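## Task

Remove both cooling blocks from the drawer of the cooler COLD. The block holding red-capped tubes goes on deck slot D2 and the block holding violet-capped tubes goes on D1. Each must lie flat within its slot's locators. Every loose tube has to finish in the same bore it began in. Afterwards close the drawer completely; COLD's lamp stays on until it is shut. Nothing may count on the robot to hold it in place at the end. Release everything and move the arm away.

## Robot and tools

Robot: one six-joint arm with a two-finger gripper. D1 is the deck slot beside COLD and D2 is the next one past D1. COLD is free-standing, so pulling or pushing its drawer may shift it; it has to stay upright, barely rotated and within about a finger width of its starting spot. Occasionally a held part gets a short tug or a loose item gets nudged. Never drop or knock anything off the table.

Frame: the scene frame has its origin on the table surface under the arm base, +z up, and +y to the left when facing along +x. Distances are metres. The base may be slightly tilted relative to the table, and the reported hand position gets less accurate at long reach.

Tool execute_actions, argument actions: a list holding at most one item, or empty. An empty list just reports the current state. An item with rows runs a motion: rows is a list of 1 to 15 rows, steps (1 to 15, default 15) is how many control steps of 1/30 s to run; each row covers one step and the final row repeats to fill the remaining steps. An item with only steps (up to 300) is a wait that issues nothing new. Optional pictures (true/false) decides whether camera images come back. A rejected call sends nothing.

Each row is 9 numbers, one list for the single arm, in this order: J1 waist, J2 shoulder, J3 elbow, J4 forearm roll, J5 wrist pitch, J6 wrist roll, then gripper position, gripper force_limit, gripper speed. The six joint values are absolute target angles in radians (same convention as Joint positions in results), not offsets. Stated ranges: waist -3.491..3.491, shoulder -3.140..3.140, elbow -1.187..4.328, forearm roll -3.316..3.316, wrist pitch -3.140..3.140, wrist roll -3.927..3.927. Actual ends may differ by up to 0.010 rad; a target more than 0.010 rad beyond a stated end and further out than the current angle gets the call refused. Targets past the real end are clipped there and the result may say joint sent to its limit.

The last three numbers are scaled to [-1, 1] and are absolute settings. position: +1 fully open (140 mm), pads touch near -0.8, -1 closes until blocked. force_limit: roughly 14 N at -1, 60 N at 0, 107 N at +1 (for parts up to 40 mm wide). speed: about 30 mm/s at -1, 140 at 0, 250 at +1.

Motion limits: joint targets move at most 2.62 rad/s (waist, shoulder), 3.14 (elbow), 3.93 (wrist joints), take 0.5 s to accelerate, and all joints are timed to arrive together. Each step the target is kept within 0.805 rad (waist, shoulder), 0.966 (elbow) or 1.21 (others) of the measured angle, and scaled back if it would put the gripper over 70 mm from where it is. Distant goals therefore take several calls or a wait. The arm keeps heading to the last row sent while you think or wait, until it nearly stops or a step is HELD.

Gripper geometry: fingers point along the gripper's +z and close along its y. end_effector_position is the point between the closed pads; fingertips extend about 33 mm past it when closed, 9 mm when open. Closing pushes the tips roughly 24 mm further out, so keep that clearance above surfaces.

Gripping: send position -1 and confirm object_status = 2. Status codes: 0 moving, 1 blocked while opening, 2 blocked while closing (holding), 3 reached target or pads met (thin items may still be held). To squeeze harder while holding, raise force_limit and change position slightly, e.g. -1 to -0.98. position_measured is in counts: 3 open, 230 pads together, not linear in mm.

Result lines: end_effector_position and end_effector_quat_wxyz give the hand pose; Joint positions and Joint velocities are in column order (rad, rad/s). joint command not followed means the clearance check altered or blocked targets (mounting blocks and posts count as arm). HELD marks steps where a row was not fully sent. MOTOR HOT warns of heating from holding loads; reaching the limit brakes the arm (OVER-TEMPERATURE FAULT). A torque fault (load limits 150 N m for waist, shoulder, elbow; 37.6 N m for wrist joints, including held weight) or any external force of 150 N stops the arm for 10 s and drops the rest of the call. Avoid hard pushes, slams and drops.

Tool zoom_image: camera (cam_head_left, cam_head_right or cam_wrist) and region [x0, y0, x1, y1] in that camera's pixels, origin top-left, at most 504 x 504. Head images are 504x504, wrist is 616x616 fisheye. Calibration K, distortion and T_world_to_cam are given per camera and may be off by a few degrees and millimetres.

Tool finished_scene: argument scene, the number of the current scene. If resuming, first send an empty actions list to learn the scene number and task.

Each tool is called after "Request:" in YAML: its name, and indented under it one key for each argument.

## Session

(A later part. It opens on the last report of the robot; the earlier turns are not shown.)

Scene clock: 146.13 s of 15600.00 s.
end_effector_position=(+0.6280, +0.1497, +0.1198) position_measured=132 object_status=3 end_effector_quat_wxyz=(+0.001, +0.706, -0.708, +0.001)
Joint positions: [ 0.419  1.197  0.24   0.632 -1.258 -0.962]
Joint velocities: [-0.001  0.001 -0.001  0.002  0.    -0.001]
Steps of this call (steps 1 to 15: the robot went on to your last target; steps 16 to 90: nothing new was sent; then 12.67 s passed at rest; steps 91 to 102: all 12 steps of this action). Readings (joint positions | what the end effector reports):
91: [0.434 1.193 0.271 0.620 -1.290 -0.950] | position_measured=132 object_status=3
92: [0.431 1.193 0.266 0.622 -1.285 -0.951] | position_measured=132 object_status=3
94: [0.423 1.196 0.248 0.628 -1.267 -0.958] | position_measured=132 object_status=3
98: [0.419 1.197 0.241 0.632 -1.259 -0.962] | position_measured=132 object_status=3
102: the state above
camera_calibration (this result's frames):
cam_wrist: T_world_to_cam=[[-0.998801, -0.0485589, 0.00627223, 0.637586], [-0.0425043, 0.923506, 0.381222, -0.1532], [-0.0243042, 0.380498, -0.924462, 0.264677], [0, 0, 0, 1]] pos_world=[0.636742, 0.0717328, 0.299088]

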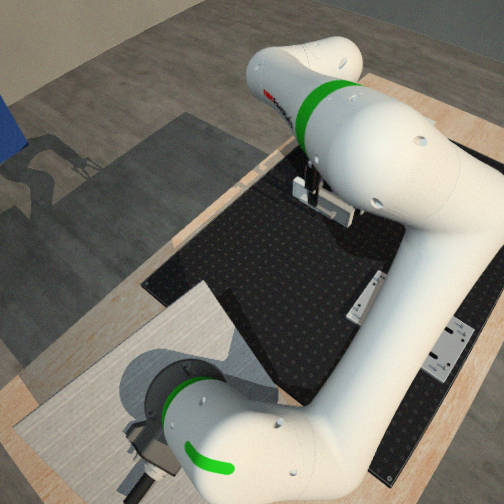

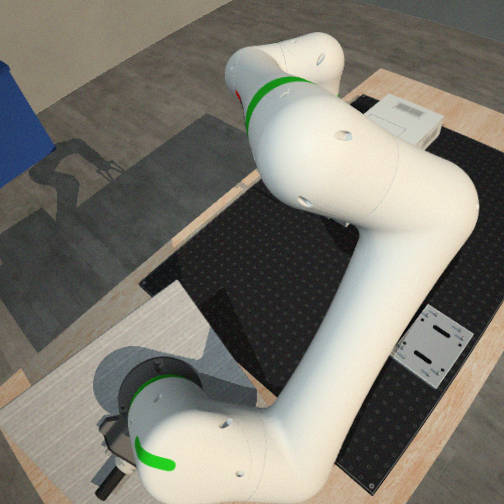

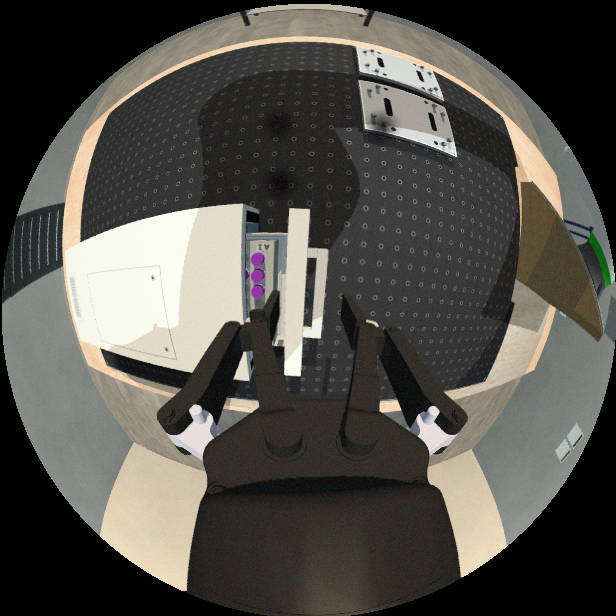

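Good.

Request:
execute_actions:
  actions:
    - {"rows":[[0.398,1.2106,0.217,0.654,-1.221,-0.975,-0.03,0,0]],"steps":9}
  pictures: false

Request:
execute_actions:
  actions:
    - {"rows":[[0.407,1.193,0.179,0.6525,-1.208,-0.992,-0.03,0,0]],"steps":7}
  pictures: false

Request:
execute_actions:
  actions:
    - {"rows":[[0.426,1.1575,0.103,0.649,-1.1815,-1.027,-0.03,0,0]],"steps":6}
  pictures: false

Request:
execute_actions:
  actions:
    - {"rows":[[0.445,1.122,0.0275,0.646,-1.155,-1.061,-0.03,0,0]],"steps":6}
  pictures: false

Request:
execute_actions:
  actions:
    - {"rows":[[0.4737,1.0867,-0.051,0.6377,-1.1267,-1.099,-0.03,0,0]],"steps":6}
  pictures: false

Request:
execute_actions:
  actions:
    - {"rows":[[0.5023,1.0513,-0.1295,0.6293,-1.0983,-1.137,-0.03,0,0]],"steps":6}
  pictures: false

Request:
execute_actions:
  actions:
    - {"rows":[[0.531,1.016,-0.208,0.621,-1.07,-1.175,-0.03,0,0]],"steps":6}
  pictures: false

Request:
execute_actions:
  actions:
    - {"rows":[[0.567,0.9853,-0.2757,0.6047,-1.0437,-1.209,-0.03,0,0]],"steps":12}

Request:
zoom_image:
  camera: "cam_wrist"
  region: [60, 170, 340, 420]

Scene clock: 160.33 s of 15600.00 s.
end_effector_position=(+0.6284, +0.1495, +0.0979) position_measured=132 object_status=3 end_effector_quat_wxyz=(+0.001, +0.706, -0.708, +0.001)
Joint positions: [ 0.398  1.21   0.217  0.654 -1.221 -0.975]
Joint velocities: [-0.004  0.003 -0.003  0.004  0.006 -0.003]
Steps of this call (steps 1 to 15: the robot went on to your last target; steps 16 to 90: nothing new was sent; then 10.90 s passed at rest; steps 91 to 99: all 9 steps of this action). Readings (joint positions | what the end effector reports):
91: [0.419 1.197 0.240 0.632 -1.257 -0.962] | position_measured=132 object_status=3
92: [0.415 1.199 0.236 0.636 -1.251 -0.964] | position_measured=132 object_status=3
94: [0.403 1.208 0.222 0.648 -1.230 -0.972] | position_measured=132 object_status=3
98: [0.398 1.210 0.217 0.654 -1.222 -0.975] | position_measured=132 object_status=3
99: the state above

Scene clock: 160.57 s of 15600.00 s.
end_effector_position=(+0.6183, +0.1499, +0.0977) position_measured=132 object_status=3 end_effector_quat_wxyz=(+0.001, +0.706, -0.708, +0.001)
Joint positions: [ 0.407  1.194  0.18   0.653 -1.208 -0.992]
Joint velocities: [ 0.005 -0.01  -0.017 -0.002  0.008 -0.009]
Steps of this call (steps 1 to 7: all 7 steps of this action). Readings (joint positions | what the end effector reports):
1: [0.398 1.210 0.217 0.654 -1.221 -0.975] | position_measured=132 object_status=3
2: [0.399 1.208 0.212 0.654 -1.219 -0.977] | position_measured=132 object_status=3
4: [0.404 1.199 0.191 0.654 -1.212 -0.987] | position_measured=132 object_status=3
7: the state above

Scene clock: 160.77 s of 15600.00 s.
end_effector_position=(+0.5997, +0.1506, +0.0981) position_measured=132 object_status=3 end_effector_quat_wxyz=(+0.001, +0.706, -0.708, +0.001)
Joint positions: [ 0.423  1.163  0.114  0.649 -1.186 -1.022]
Joint velocities: [ 0.071 -0.133 -0.297 -0.011  0.103 -0.133]
Steps of this call (steps 1 to 6: all 6 steps of this action). Readings (joint positions | what the end effector reports):
1: [0.407 1.193 0.179 0.653 -1.208 -0.992] | position_measured=132 object_status=3
2: [0.408 1.191 0.174 0.652 -1.206 -0.994] | position_measured=132 object_status=3
4: [0.416 1.176 0.144 0.651 -1.195 -1.008] | position_measured=132 object_status=3
6: the state above

Scene clock: 160.97 s of 15600.00 s.
end_effector_position=(+0.5775, +0.1502, +0.0981) position_measured=132 object_status=3 end_effector_quat_wxyz=(+0.001, +0.706, -0.708, +0.001)
Joint positions: [ 0.443  1.126  0.036  0.646 -1.158 -1.057]
Joint velocities: [ 0.057 -0.108 -0.229 -0.009  0.079 -0.102]
Steps of this call (steps 1 to 6: all 6 steps of this action). Readings (joint positions | what the end effector reports):
1: [0.425 1.159 0.106 0.649 -1.183 -1.026] | position_measured=132 object_status=3
2: [0.428 1.154 0.096 0.649 -1.179 -1.030] | position_measured=132 object_status=3
4: [0.437 1.138 0.061 0.647 -1.167 -1.046] | position_measured=132 object_status=3
6: the state above

Scene clock: 161.17 s of 15600.00 s.
end_effector_position=(+0.5529, +0.1524, +0.0991) position_measured=132 object_status=3 end_effector_quat_wxyz=(+0.000, +0.707, -0.707, +0.001)
Joint positions: [ 0.47   1.091 -0.041  0.639 -1.13  -1.094]
Joint velocities: [ 0.098 -0.119 -0.267 -0.028  0.095 -0.129]
Steps of this call (steps 1 to 6: all 6 steps of this action). Readings (joint positions | what the end effector reports):
1: [0.444 1.123 0.030 0.646 -1.156 -1.060] | position_measured=132 object_status=3
2: [0.447 1.119 0.021 0.646 -1.153 -1.064] | position_measured=132 object_status=3
4: [0.459 1.104 -0.013 0.642 -1.140 -1.081] | position_measured=132 object_status=3
6: the state above

Scene clock: 161.37 s of 15600.00 s.
end_effector_position=(+0.5266, +0.1533, +0.0994) position_measured=132 object_status=3 end_effector_quat_wxyz=(+0.000, +0.707, -0.707, +0.001)
Joint positions: [ 0.499  1.056 -0.12   0.63  -1.102 -1.132]
Joint velocities: [ 0.092 -0.116 -0.255 -0.024  0.092 -0.122]
Steps of this call (steps 1 to 6: all 6 steps of this action). Readings (joint positions | what the end effector reports):
1: [0.473 1.088 -0.048 0.638 -1.128 -1.098] | position_measured=132 object_status=3
2: [0.476 1.084 -0.058 0.637 -1.124 -1.102] | position_measured=132 object_status=3
4: [0.489 1.068 -0.093 0.633 -1.112 -1.119] | position_measured=132 object_status=3
6: the state above

Scene clock: 161.57 s of 15600.00 s.
end_effector_position=(+0.5001, +0.1522, +0.0987) position_measured=132 object_status=3 end_effector_quat_wxyz=(+0.000, +0.708, -0.707, +0.002)
Joint positions: [ 0.528  1.02  -0.199  0.622 -1.074 -1.17 ]
Joint velocities: [ 0.094 -0.116 -0.258 -0.026  0.092 -0.123]
Steps of this call (steps 1 to 6: all 6 steps of this action). Readings (joint positions | what the end effector reports):
1: [0.501 1.053 -0.127 0.630 -1.099 -1.136] | position_measured=132 object_status=3
2: [0.505 1.048 -0.136 0.629 -1.096 -1.140] | position_measured=132 object_status=3
4: [0.518 1.033 -0.171 0.625 -1.083 -1.157] | position_measured=132 object_status=3
6: the state above

Scene clock: 161.97 s of 15600.00 s.
end_effector_position=(+0.4708, +0.1540, +0.0997) position_measured=132 object_status=3 end_effector_quat_wxyz=(-0.001, +0.708, -0.706, +0.001)
Joint positions: [ 0.567  0.985 -0.276  0.604 -1.044 -1.209]
Joint velocities: [ 0.002 -0.001 -0.002  0.002  0.    -0.001]
Steps of this call (steps 1 to 12: all 12 steps of this action). Readings (joint positions | what the end effector reports):
1: [0.530 1.017 -0.205 0.621 -1.071 -1.174] | position_measured=132 object_status=3
2: [0.534 1.013 -0.215 0.620 -1.067 -1.178] | position_measured=132 object_status=3
4: [0.551 0.998 -0.247 0.613 -1.055 -1.195] | position_measured=132 object_status=3
8: [0.566 0.986 -0.275 0.605 -1.044 -1.208] | position_measured=132 object_status=3
12: the state above
camera_calibration (this result's frames):
cam_wrist: T_world_to_cam=[[-0.998541, -0.0539796, 0.00173826, 0.482071], [-0.0491915, 0.92231, 0.383306, -0.153143], [-0.022294, 0.382661, -0.92362, 0.239279], [0, 0, 0, 1]] pos_world=[0.479168, 0.0757045, 0.278865]

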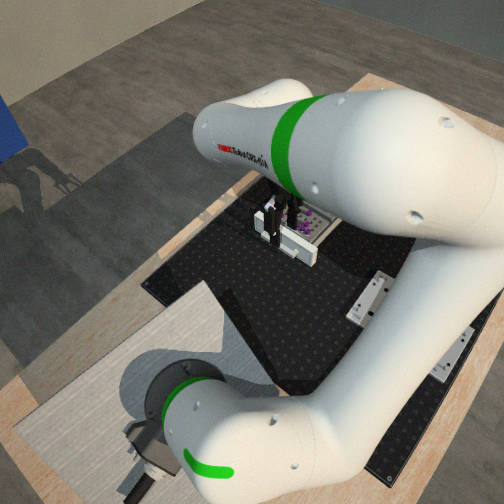

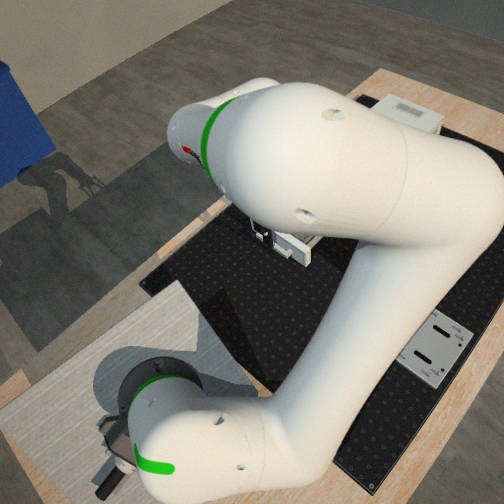

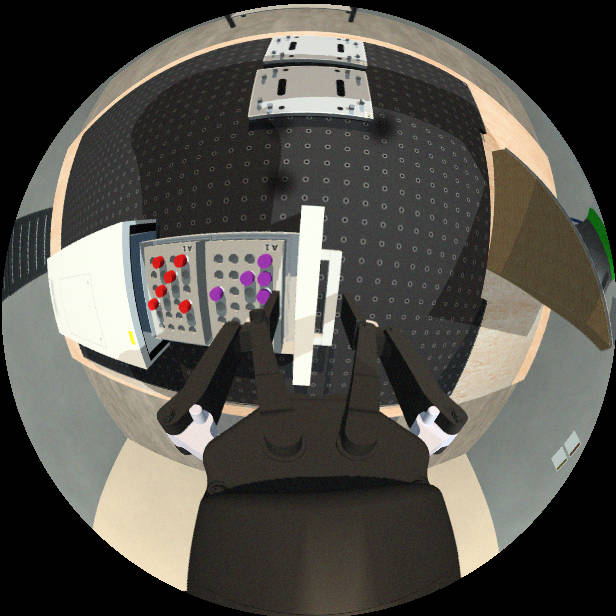

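Region (60, 170, 340, 420) of cam_wrist's 616x616 image, scaled by 1.800, with more detail than that image has; it fills the top 450 rows of this view, and the rest is white.

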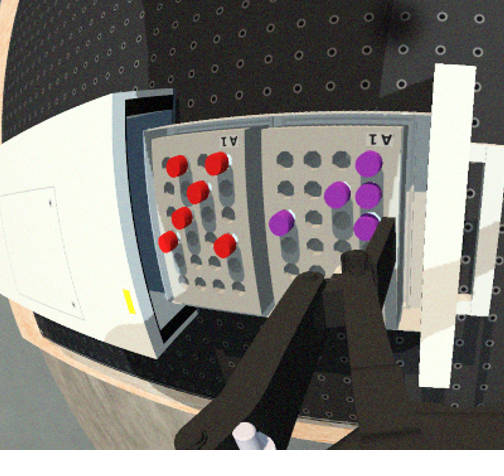

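Request:
execute_actions:
  actions:
    - {"rows":[[0.578,0.976,-0.296,0.600,-1.036,-1.219,-0.03,0,0]],"steps":7}
  pictures: false

Request:
execute_actions:
  actions:
    - {"rows":[[0.635,0.931,-0.231,0.52,-1.136,-1.154,-0.03,0,0]],"steps":11}
  pictures: false

Request:
execute_actions:
  actions:
    - {"rows":[[0.5242,1.0384,-0.0111,0.5775,-1.2114,-1.065,0.4,0,0]],"steps":15}

Request:
zoom_image:
  camera: "cam_wrist"
  region: [150, 170, 430, 400]

Scene clock: 180.07 s of 15600.00 s.
end_effector_position=(+0.4633, +0.1542, +0.1000) position_measured=132 object_status=3 end_effector_quat_wxyz=(-0.002, +0.708, -0.706, +0.002)
Joint positions: [ 0.578  0.976 -0.295  0.6   -1.036 -1.219]
Joint velocities: [ 0.005 -0.004 -0.009 -0.004  0.004 -0.005]
Steps of this call (steps 1 to 15: the robot went on to your last target; steps 16 to 90: nothing new was sent; then 14.87 s passed at rest; steps 91 to 97: all 7 steps of this action). Readings (joint positions | what the end effector reports):
91: [0.567 0.985 -0.276 0.605 -1.043 -1.209] | position_measured=132 object_status=3
92: [0.570 0.983 -0.281 0.604 -1.042 -1.212] | position_measured=132 object_status=3
94: [0.576 0.978 -0.292 0.601 -1.038 -1.217] | position_measured=132 object_status=3
97: the state above

Scene clock: 180.43 s of 15600.00 s.
end_effector_position=(+0.4617, +0.1574, +0.1523) position_measured=132 object_status=3 end_effector_quat_wxyz=(-0.002, +0.714, -0.700, -0.001)
Joint positions: [ 0.635  0.931 -0.231  0.52  -1.136 -1.154]
Joint velocities: [ 0.004 -0.003  0.003 -0.004 -0.005  0.003]
Steps of this call (steps 1 to 11: all 11 steps of this action). Readings (joint positions | what the end effector reports):
1: [0.578 0.976 -0.296 0.600 -1.036 -1.219] | position_measured=132 object_status=3
2: [0.582 0.973 -0.292 0.594 -1.043 -1.215] | position_measured=132 object_status=3
4: [0.603 0.956 -0.268 0.565 -1.080 -1.190] | position_measured=132 object_status=3
8: [0.634 0.932 -0.232 0.522 -1.134 -1.155] | position_measured=132 object_status=3
11: the state above

Scene clock: 180.93 s of 15600.00 s.
end_effector_position=(+0.5455, +0.1502, +0.1497) position_measured=78 object_status=3 end_effector_quat_wxyz=(-0.000, +0.707, -0.707, +0.000)
Joint positions: [ 0.524  1.038 -0.011  0.577 -1.211 -1.065]
Joint velocities: [-0.003  0.002  0.002  0.002 -0.001  0.001]
Steps of this call (steps 1 to 15: all 15 steps of this action). Readings (joint positions | what the end effector reports):
1: [0.635 0.931 -0.231 0.520 -1.136 -1.154] | position_measured=132 object_status=0
2: [0.633 0.933 -0.226 0.522 -1.138 -1.152] | position_measured=127 object_status=0
4: [0.617 0.949 -0.196 0.531 -1.148 -1.139] | position_measured=112 object_status=0
8: [0.555 1.009 -0.072 0.563 -1.190 -1.090] | position_measured=82 object_status=0
15: the state above
camera_calibration (this result's frames):
cam_wrist: T_world_to_cam=[[-0.998712, -0.050486, 0.00497768, 0.555375], [-0.0447224, 0.922498, 0.383402, -0.167574], [-0.0239483, 0.382685, -0.923568, 0.289466], [0, 0, 0, 1]] pos_world=[0.554097, 0.0718514, 0.328825]

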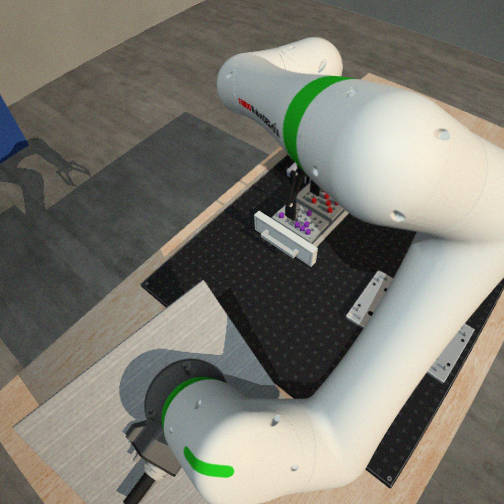

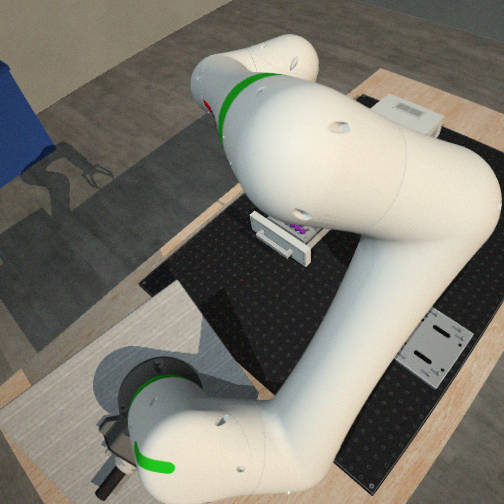

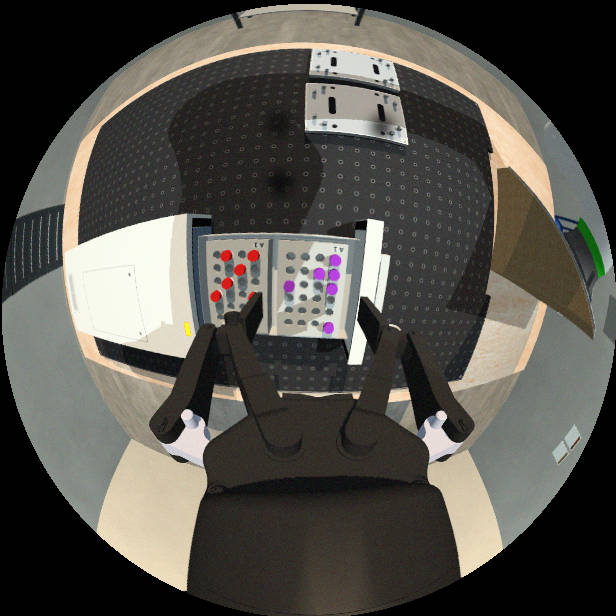

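Region (150, 170, 430, 400) of cam_wrist's 616x616 image, scaled by 1.800, with more detail than that image has; it fills the top 414 rows of this view, and the rest is white.

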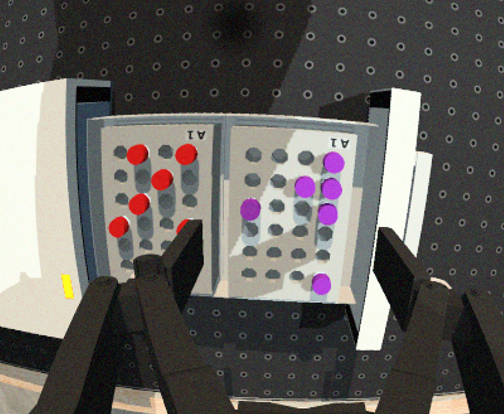

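Request:
execute_actions:
  actions: []

Scene clock: 217.37 s of 15600.00 s.
end_effector_position=(+0.5455, +0.1502, +0.1496) position_measured=78 object_status=3 end_effector_quat_wxyz=(+0.000, +0.707, -0.707, +0.000)
Joint positions: [ 0.524  1.038 -0.011  0.578 -1.211 -1.065]
Joint velocities: [ 0.    -0.001 -0.     0.     0.    -0.001]
Steps of this call (steps 1 to 15: the robot went on to your last target; steps 16 to 90: nothing new was sent; then 33.43 s passed at rest). Readings (joint positions | what the end effector reports):
1: [0.524 1.038 -0.011 0.577 -1.211 -1.065] | position_measured=78 object_status=3
2: [0.524 1.038 -0.011 0.577 -1.211 -1.065] | position_measured=78 object_status=3
4: [0.524 1.038 -0.011 0.577 -1.211 -1.065] | position_measured=78 object_status=3
8: [0.524 1.038 -0.011 0.577 -1.211 -1.065] | position_measured=78 object_status=3
90: the state above
The arm was judged still, so your last target was given up. Only a new action makes it travel on or press farther. Fingers that are still opening or closing keep moving.
camera_calibration (this result's frames):
cam_wrist: T_world_to_cam=[[-0.998716, -0.0504091, 0.00504202, 0.555442], [-0.0446269, 0.922505, 0.383397, -0.167566], [-0.023978, 0.38268, -0.92357, 0.289442], [0, 0, 0, 1]] pos_world=[0.554191, 0.071816, 0.328764]

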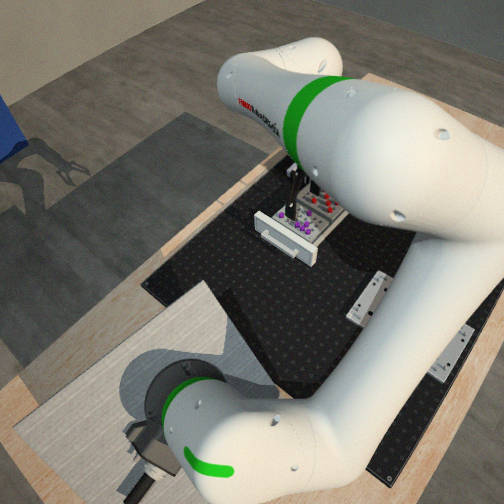

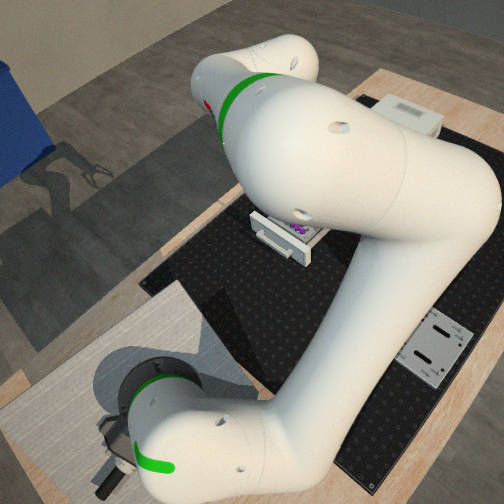

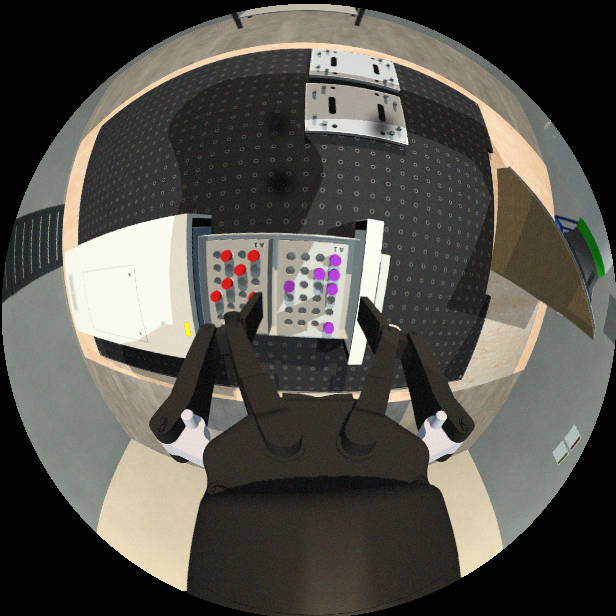

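Request:
zoom_image:
  camera: "cam_wrist"
  region: [180, 210, 400, 370]

Region (180, 210, 400, 370) of cam_wrist's 616x616 image, scaled by 2.291, with more detail than that image has; it fills the top 367 rows of this view, and the rest is white.

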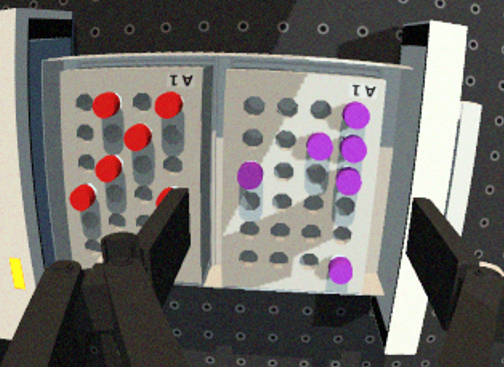

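Request:
execute_actions:
  actions:
    - {"rows":[[0.5242,1.0384,-0.0111,0.5775,-1.2114,0.506,1,0.5,0]],"steps":15}
  pictures: false

Request:
execute_actions:
  actions:
    - {"steps":20}
  pictures: false

Request:
execute_actions:
  actions:
    - {"rows":[[0.479,1.080,-0.066,0.636,-1.1214,0.465,1,0.5,0]],"steps":15}
  pictures: false

Request:
execute_actions:
  actions:
    - {"steps":15}

Scene clock: 229.20 s of 15600.00 s.
end_effector_position=(+0.5455, +0.1502, +0.1496) position_measured=3 object_status=0 end_effector_quat_wxyz=(+0.000, +0.939, -0.345, +0.000)
Joint positions: [ 0.524  1.038 -0.011  0.578 -1.211 -0.197]
Joint velocities: [ 0.    -0.    -0.     0.001 -0.     3.219]
Steps of this call (steps 1 to 90: nothing new was sent; then 8.33 s passed at rest; steps 91 to 105: all 15 steps of this action). Readings (joint positions | what the end effector reports):
91: [0.524 1.038 -0.011 0.578 -1.211 -1.064] | position_measured=78 object_status=0
92: [0.524 1.038 -0.011 0.578 -1.211 -1.058] | position_measured=73 object_status=0
94: [0.524 1.038 -0.011 0.578 -1.211 -1.020] | position_measured=58 object_status=0
98: [0.524 1.038 -0.011 0.578 -1.211 -0.841] | position_measured=28 object_status=0
105: the state above

Scene clock: 229.87 s of 15600.00 s.
end_effector_position=(+0.5455, +0.1502, +0.1496) position_measured=3 object_status=3 end_effector_quat_wxyz=(+0.000, +1.000, -0.000, +0.000)
Joint positions: [ 0.524  1.038 -0.011  0.578 -1.211  0.506]
Joint velocities: [-0. -0. -0. -0. -0.  0.]
Steps of this call (steps 1 to 20: the robot went on to your last target). Readings (joint positions | what the end effector reports):
1: [0.524 1.038 -0.011 0.578 -1.211 -0.092] | position_measured=3 object_status=0
2: [0.524 1.038 -0.011 0.578 -1.211 0.005] | position_measured=3 object_status=3
4: [0.524 1.038 -0.011 0.578 -1.211 0.174] | position_measured=3 object_status=3
8: [0.524 1.038 -0.011 0.578 -1.211 0.408] | position_measured=3 object_status=3
20: the state above

Scene clock: 230.37 s of 15600.00 s.
end_effector_position=(+0.5447, +0.1528, +0.0993) position_measured=3 object_status=3 end_effector_quat_wxyz=(+0.001, +1.000, +0.000, +0.001)
Joint positions: [ 0.479  1.08  -0.066  0.636 -1.121  0.465]
Joint velocities: [-0.     0.001 -0.001 -0.002  0.    -0.001]
Steps of this call (steps 1 to 15: all 15 steps of this action). Readings (joint positions | what the end effector reports):
1: [0.524 1.039 -0.011 0.578 -1.211 0.506] | position_measured=3 object_status=3
2: [0.521 1.041 -0.014 0.582 -1.205 0.504] | position_measured=3 object_status=3
4: [0.503 1.058 -0.037 0.606 -1.168 0.488] | position_measured=3 object_status=3
8: [0.480 1.079 -0.065 0.635 -1.123 0.466] | position_measured=3 object_status=3
15: the state above

Scene clock: 230.87 s of 15600.00 s.
end_effector_position=(+0.5447, +0.1528, +0.0992) position_measured=3 object_status=3 end_effector_quat_wxyz=(+0.001, +1.000, +0.000, +0.001)
Joint positions: [ 0.479  1.08  -0.066  0.636 -1.121  0.465]
Joint velocities: [ 0.     0.    -0.     0.     0.     0.001]
Steps of this call (steps 1 to 15: the robot went on to your last target). Readings (joint positions | what the end effector reports):
1: [0.479 1.080 -0.066 0.636 -1.121 0.465] | position_measured=3 object_status=3
2: [0.479 1.080 -0.066 0.636 -1.121 0.465] | position_measured=3 object_status=3
4: [0.479 1.080 -0.066 0.636 -1.121 0.465] | position_measured=3 object_status=3
8: [0.479 1.080 -0.066 0.636 -1.121 0.465] | position_measured=3 object_status=3
15: the state above
The arm was judged still, so your last target was given up. Only a new action makes it travel on or press farther. Fingers that are still opening or closing keep moving.
camera_calibration (this result's frames):
cam_wrist: T_world_to_cam=[[0.0517674, -0.998632, 0.00733497, 0.127463], [-0.922836, -0.0450284, 0.382552, 0.475567], [-0.381699, -0.0265727, -0.923905, 0.499265], [0, 0, 0, 1]] pos_world=[0.622841, 0.16197, 0.278409]

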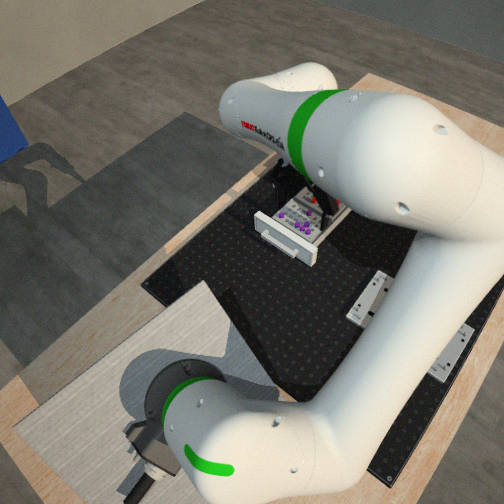

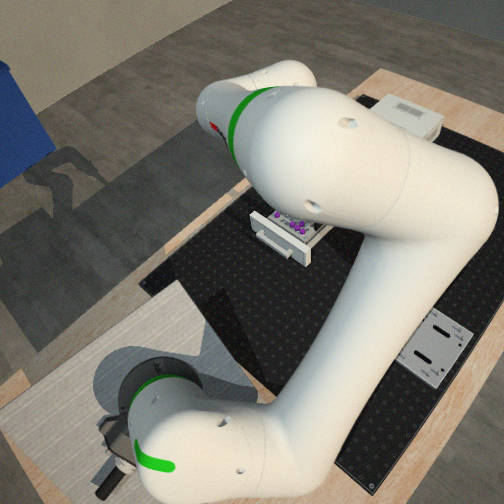

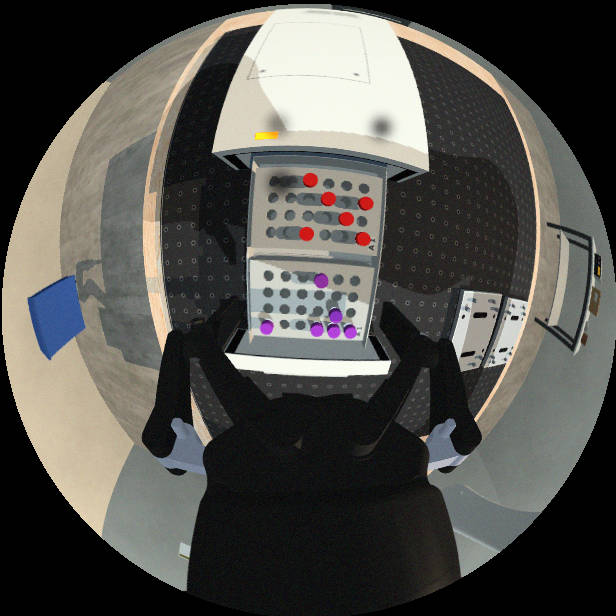

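Request:
zoom_image:
  camera: "cam_wrist"
  region: [210, 240, 410, 380]

Region (210, 240, 410, 380) of cam_wrist's 616x616 image, scaled by 2.520, with more detail than that image has; it fills the top 353 rows of this view, and the rest is white.

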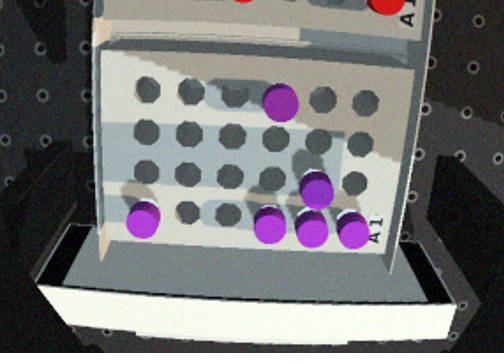

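Request:
execute_actions:
  actions:
    - {"rows":[[0.455,1.0975,-0.084,0.664,-1.086,0.449,1,0.5,0]],"steps":15}

Request:
zoom_image:
  camera: "cam_wrist"
  region: [210, 240, 410, 380]

Request:
zoom_image:
  camera: "cam_head_left"
  region: [250, 170, 370, 270]

Scene clock: 242.83 s of 15600.00 s.
end_effector_position=(+0.5456, +0.1524, +0.0785) position_measured=3 object_status=3 end_effector_quat_wxyz=(+0.000, +1.000, -0.000, +0.001)
Joint positions: [ 0.455  1.097 -0.084  0.664 -1.086  0.449]
Joint velocities: [-0.    -0.    -0.     0.001 -0.     0.   ]
Steps of this call (steps 1 to 90: nothing new was sent; then 8.47 s passed at rest; steps 91 to 105: all 15 steps of this action). Readings (joint positions | what the end effector reports):
91: [0.479 1.080 -0.066 0.636 -1.121 0.465] | position_measured=3 object_status=3
92: [0.475 1.083 -0.069 0.642 -1.115 0.462] | position_measured=3 object_status=3
94: [0.461 1.094 -0.080 0.657 -1.095 0.453] | position_measured=3 object_status=3
98: [0.455 1.097 -0.084 0.664 -1.087 0.449] | position_measured=3 object_status=3
105: the state above
camera_calibration (this result's frames):
cam_wrist: T_world_to_cam=[[0.0508778, -0.998689, 0.00565256, 0.127825], [-0.922789, -0.0448451, 0.382687, 0.484254], [-0.381932, -0.0246864, -0.923861, 0.480298], [0, 0, 0, 1]] pos_world=[0.623802, 0.161231, 0.257688]

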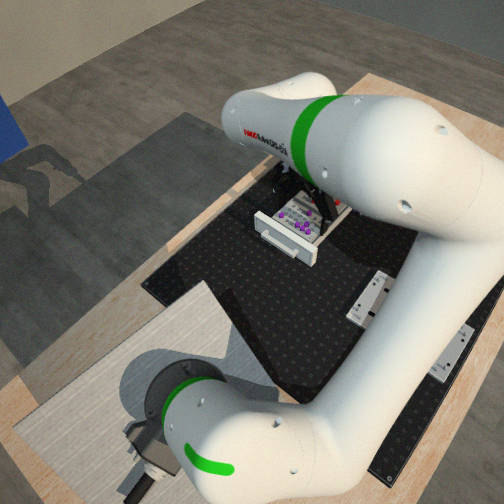

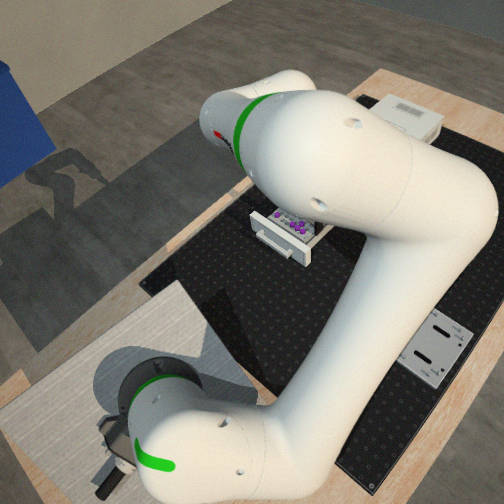

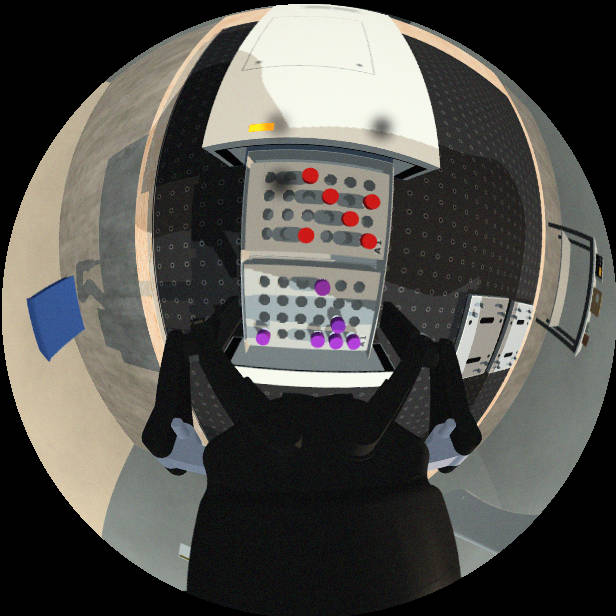

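Region (210, 240, 410, 380) of cam_wrist's 616x616 image, scaled by 2.520, with more detail than that image has; it fills the top 353 rows of this view, and the rest is white.

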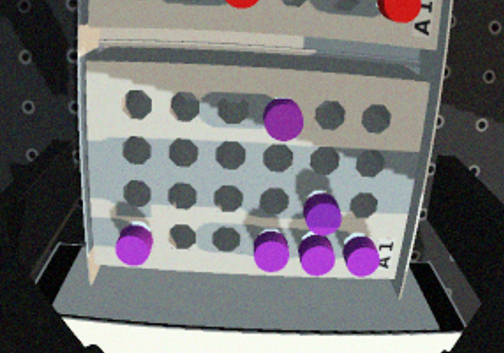

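Region (250, 170, 370, 270) of cam_head_left's 504x504 image, scaled by 4.200, with more detail than that image has.

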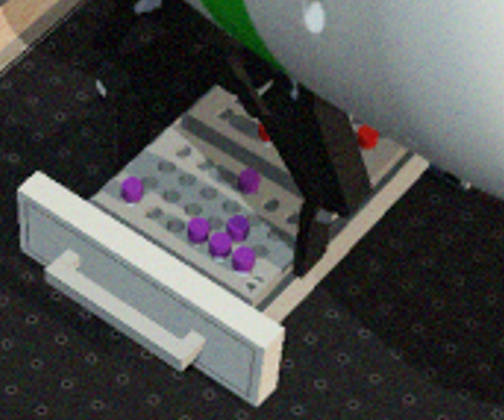

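Request:
execute_actions:
  actions:
    - {"rows":[[0.495,1.066,-0.048,0.616,-1.152,0.479,1,0.5,0]],"steps":10}
  pictures: false

Request:
execute_actions:
  actions:
    - {"rows":[[0.495,1.066,-0.048,0.616,-1.152,-1.092,0.38,0.5,0]],"steps":15}
  pictures: false

Request:
execute_actions:
  actions:
    - {"steps":15}
  pictures: false

Request:
execute_actions:
  actions:
    - {"rows":[[0.471,1.084,-0.080,0.647,-1.104,-1.116,0.38,0.5,0]],"steps":15}

Request:
zoom_image:
  camera: "cam_wrist"
  region: [210, 220, 410, 360]

Scene clock: 255.20 s of 15600.00 s.
end_effector_position=(+0.5452, +0.1518, +0.1159) position_measured=3 object_status=3 end_effector_quat_wxyz=(+0.001, +1.000, +0.000, +0.001)
Joint positions: [ 0.495  1.066 -0.048  0.616 -1.152  0.479]
Joint velocities: [ 0.004 -0.004  0.004 -0.005 -0.006  0.004]
Steps of this call (steps 1 to 15: the robot went on to your last target; steps 16 to 90: nothing new was sent; then 9.03 s passed at rest; steps 91 to 100: all 10 steps of this action). Readings (joint positions | what the end effector reports):
91: [0.455 1.097 -0.084 0.664 -1.086 0.449] | position_measured=3 object_status=3
92: [0.458 1.095 -0.081 0.659 -1.093 0.451] | position_measured=3 object_status=3
94: [0.479 1.079 -0.063 0.636 -1.125 0.466] | position_measured=3 object_status=3
98: [0.494 1.067 -0.049 0.617 -1.151 0.478] | position_measured=3 object_status=3
100: the state above

Scene clock: 255.70 s of 15600.00 s.
end_effector_position=(+0.5453, +0.1519, +0.1162) position_measured=81 object_status=0 end_effector_quat_wxyz=(+0.001, +0.908, -0.420, +0.001)
Joint positions: [ 0.495  1.066 -0.048  0.616 -1.152 -0.388]
Joint velocities: [ 0.     0.001 -0.    -0.001 -0.    -3.22 ]
Steps of this call (steps 1 to 15: all 15 steps of this action). Readings (joint positions | what the end effector reports):
1: [0.495 1.066 -0.048 0.616 -1.152 0.479] | position_measured=3 object_status=0
2: [0.495 1.066 -0.048 0.616 -1.152 0.473] | position_measured=8 object_status=0
4: [0.495 1.066 -0.048 0.616 -1.152 0.435] | position_measured=23 object_status=0
8: [0.495 1.066 -0.048 0.616 -1.152 0.255] | position_measured=54 object_status=0
15: the state above

Scene clock: 256.20 s of 15600.00 s.
end_effector_position=(+0.5453, +0.1519, +0.1162) position_measured=81 object_status=3 end_effector_quat_wxyz=(+0.000, +0.707, -0.707, +0.002)
Joint positions: [ 0.495  1.066 -0.048  0.616 -1.152 -1.092]
Joint velocities: [-0.    -0.     0.    -0.    -0.    -0.004]
Steps of this call (steps 1 to 15: the robot went on to your last target). Readings (joint positions | what the end effector reports):
1: [0.495 1.066 -0.048 0.616 -1.152 -0.494] | position_measured=81 object_status=0
2: [0.495 1.066 -0.048 0.616 -1.152 -0.591] | position_measured=81 object_status=0
4: [0.495 1.066 -0.048 0.616 -1.152 -0.760] | position_measured=81 object_status=3
8: [0.495 1.066 -0.048 0.616 -1.152 -0.994] | position_measured=81 object_status=3
15: the state above

Scene clock: 256.70 s of 15600.00 s.
end_effector_position=(+0.5432, +0.1526, +0.0907) position_measured=81 object_status=3 end_effector_quat_wxyz=(-0.000, +0.707, -0.707, +0.001)
Joint positions: [ 0.471  1.084 -0.08   0.647 -1.104 -1.116]
Joint velocities: [-0.     0.    -0.    -0.     0.     0.001]
Steps of this call (steps 1 to 15: all 15 steps of this action). Readings (joint positions | what the end effector reports):
1: [0.495 1.066 -0.048 0.616 -1.152 -1.092] | position_measured=81 object_status=3
2: [0.492 1.068 -0.051 0.620 -1.145 -1.095] | position_measured=81 object_status=3
4: [0.479 1.079 -0.070 0.637 -1.119 -1.109] | position_measured=81 object_status=3
8: [0.471 1.084 -0.079 0.647 -1.105 -1.116] | position_measured=81 object_status=3
15: the state above
camera_calibration (this result's frames):
cam_wrist: T_world_to_cam=[[-0.998716, -0.0505211, 0.00379792, 0.55368], [-0.0452219, 0.922735, 0.382773, -0.14698], [-0.0228426, 0.382109, -0.923835, 0.233517], [0, 0, 0, 1]] pos_world=[0.551656, 0.0743669, 0.269888]

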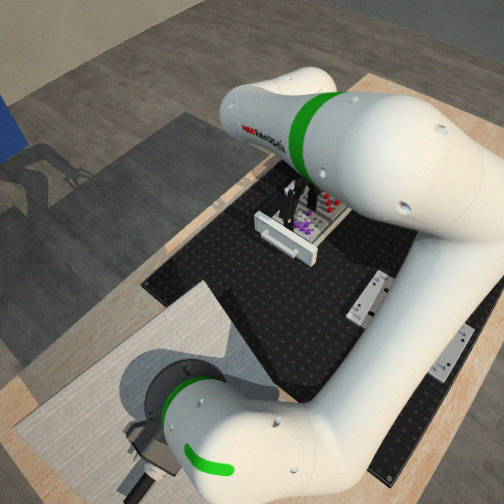

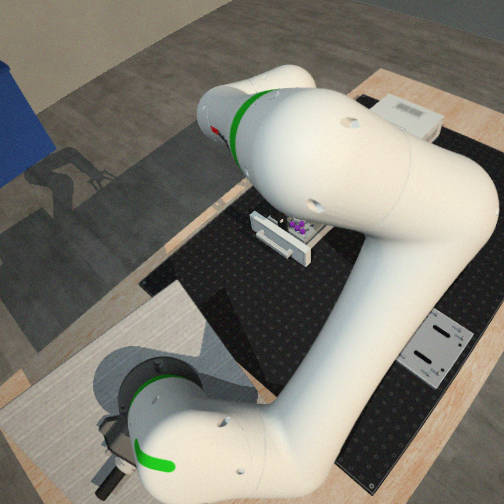

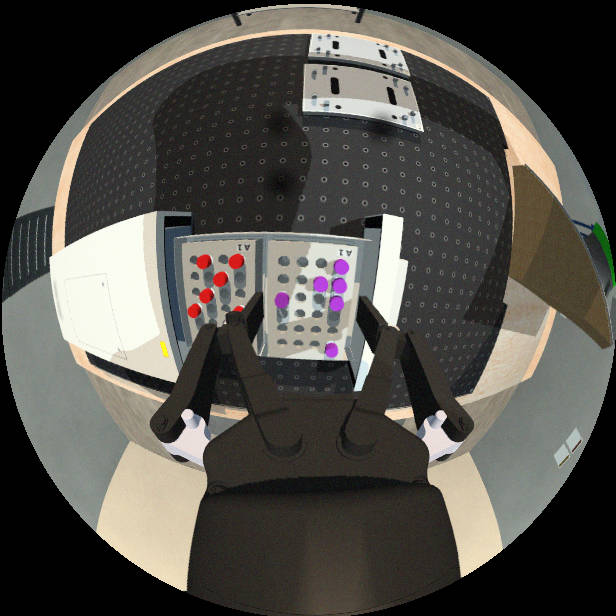

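Region (210, 220, 410, 360) of cam_wrist's 616x616 image, scaled by 2.520, with more detail than that image has; it fills the top 353 rows of this view, and the rest is white.

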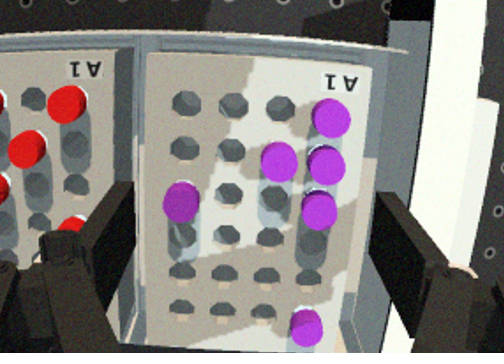

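Request:
execute_actions:
  actions:
    - {"rows":[[0.4666,1.087,-0.0844,0.6522,-1.0968,-1.119,0.37,0.5,0],[0.4666,1.087,-0.0844,0.6522,-1.0968,-1.119,0.37,0.5,0],[0.4666,1.087,-0.0844,0.6522,-1.0968,-1.119,0.37,0.5,0],[0.4666,1.087,-0.0844,0.6522,-1.0968,-1.119,0.37,0.5,0],[0.4666,1.087,-0.0844,0.6522,-1.0968,-1.119,0.37,0.5,0],[0.4666,1.087,-0.0844,0.6522,-1.0968,-1.119,0.37,0.5,0],[0.4633,1.0893,-0.0877,0.656,-1.0914,-1.1216,0.37,0.5,0]],"steps":15}

Request:
zoom_image:
  camera: "cam_wrist"
  region: [210, 220, 410, 360]

Scene clock: 269.70 s of 15600.00 s.
end_effector_position=(+0.5428, +0.1525, +0.0836) position_measured=82 object_status=3 end_effector_quat_wxyz=(-0.000, +0.707, -0.707, +0.000)
Joint positions: [ 0.463  1.089 -0.088  0.656 -1.091 -1.122]
Joint velocities: [-0.001  0.    -0.001 -0.     0.001 -0.   ]
Steps of this call (steps 1 to 15: the robot went on to your last target; steps 16 to 90: nothing new was sent; then 9.50 s passed at rest; steps 91 to 105: all 15 steps of this action). Readings (joint positions | what the end effector reports):
91: [0.471 1.084 -0.080 0.647 -1.104 -1.116] | position_measured=81 object_status=0
92: [0.469 1.085 -0.082 0.649 -1.101 -1.117] | position_measured=82 object_status=0
94: [0.467 1.087 -0.084 0.651 -1.098 -1.118] | position_measured=82 object_status=0
98: [0.465 1.088 -0.086 0.654 -1.095 -1.120] | position_measured=82 object_status=3
105: the state above
camera_calibration (this result's frames):
cam_wrist: T_world_to_cam=[[-0.998704, -0.0507032, 0.00430429, 0.55328], [-0.0451789, 0.922447, 0.383471, -0.144224], [-0.0234137, 0.38278, -0.923543, 0.227156], [0, 0, 0, 1]] pos_world=[0.551366, 0.0741407, 0.262713]

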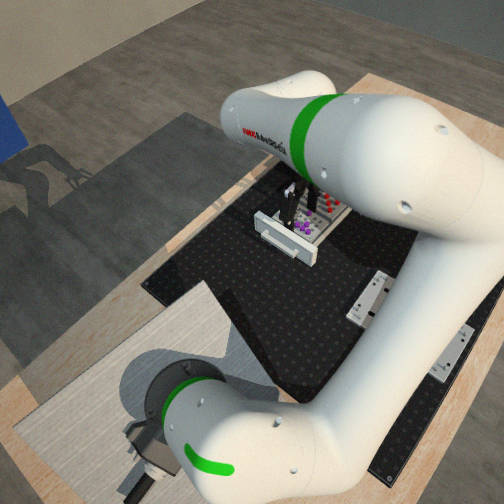

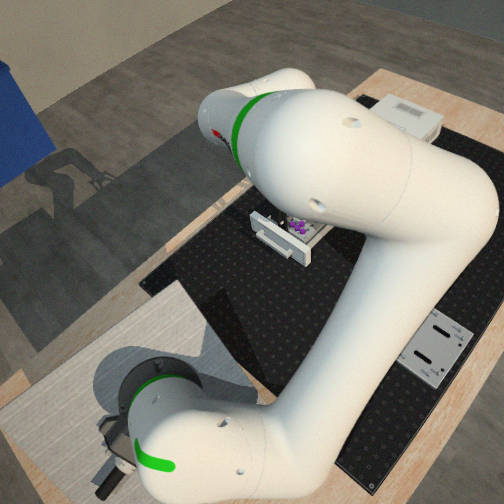

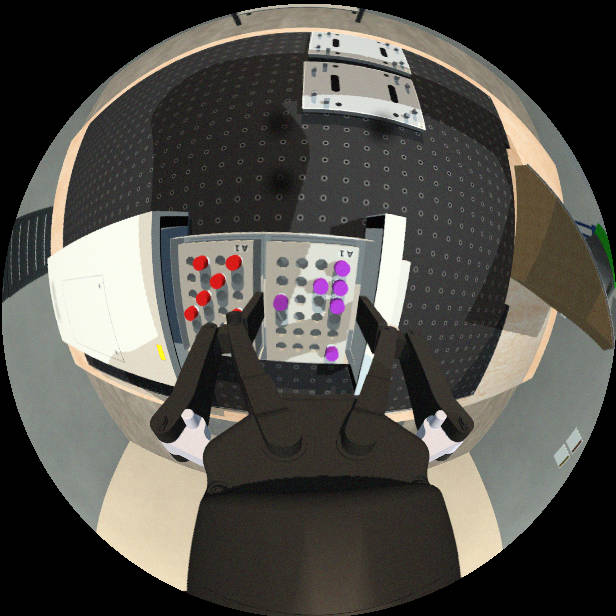

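Region (210, 220, 410, 360) of cam_wrist's 616x616 image, scaled by 2.520, with more detail than that image has; it fills the top 353 rows of this view, and the rest is white.

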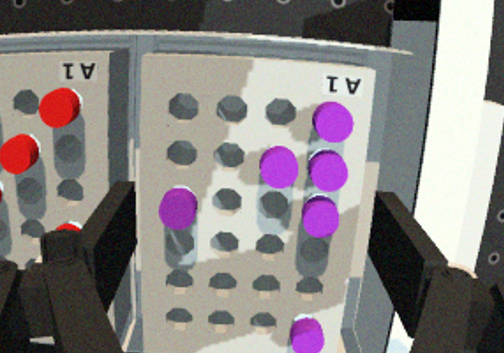

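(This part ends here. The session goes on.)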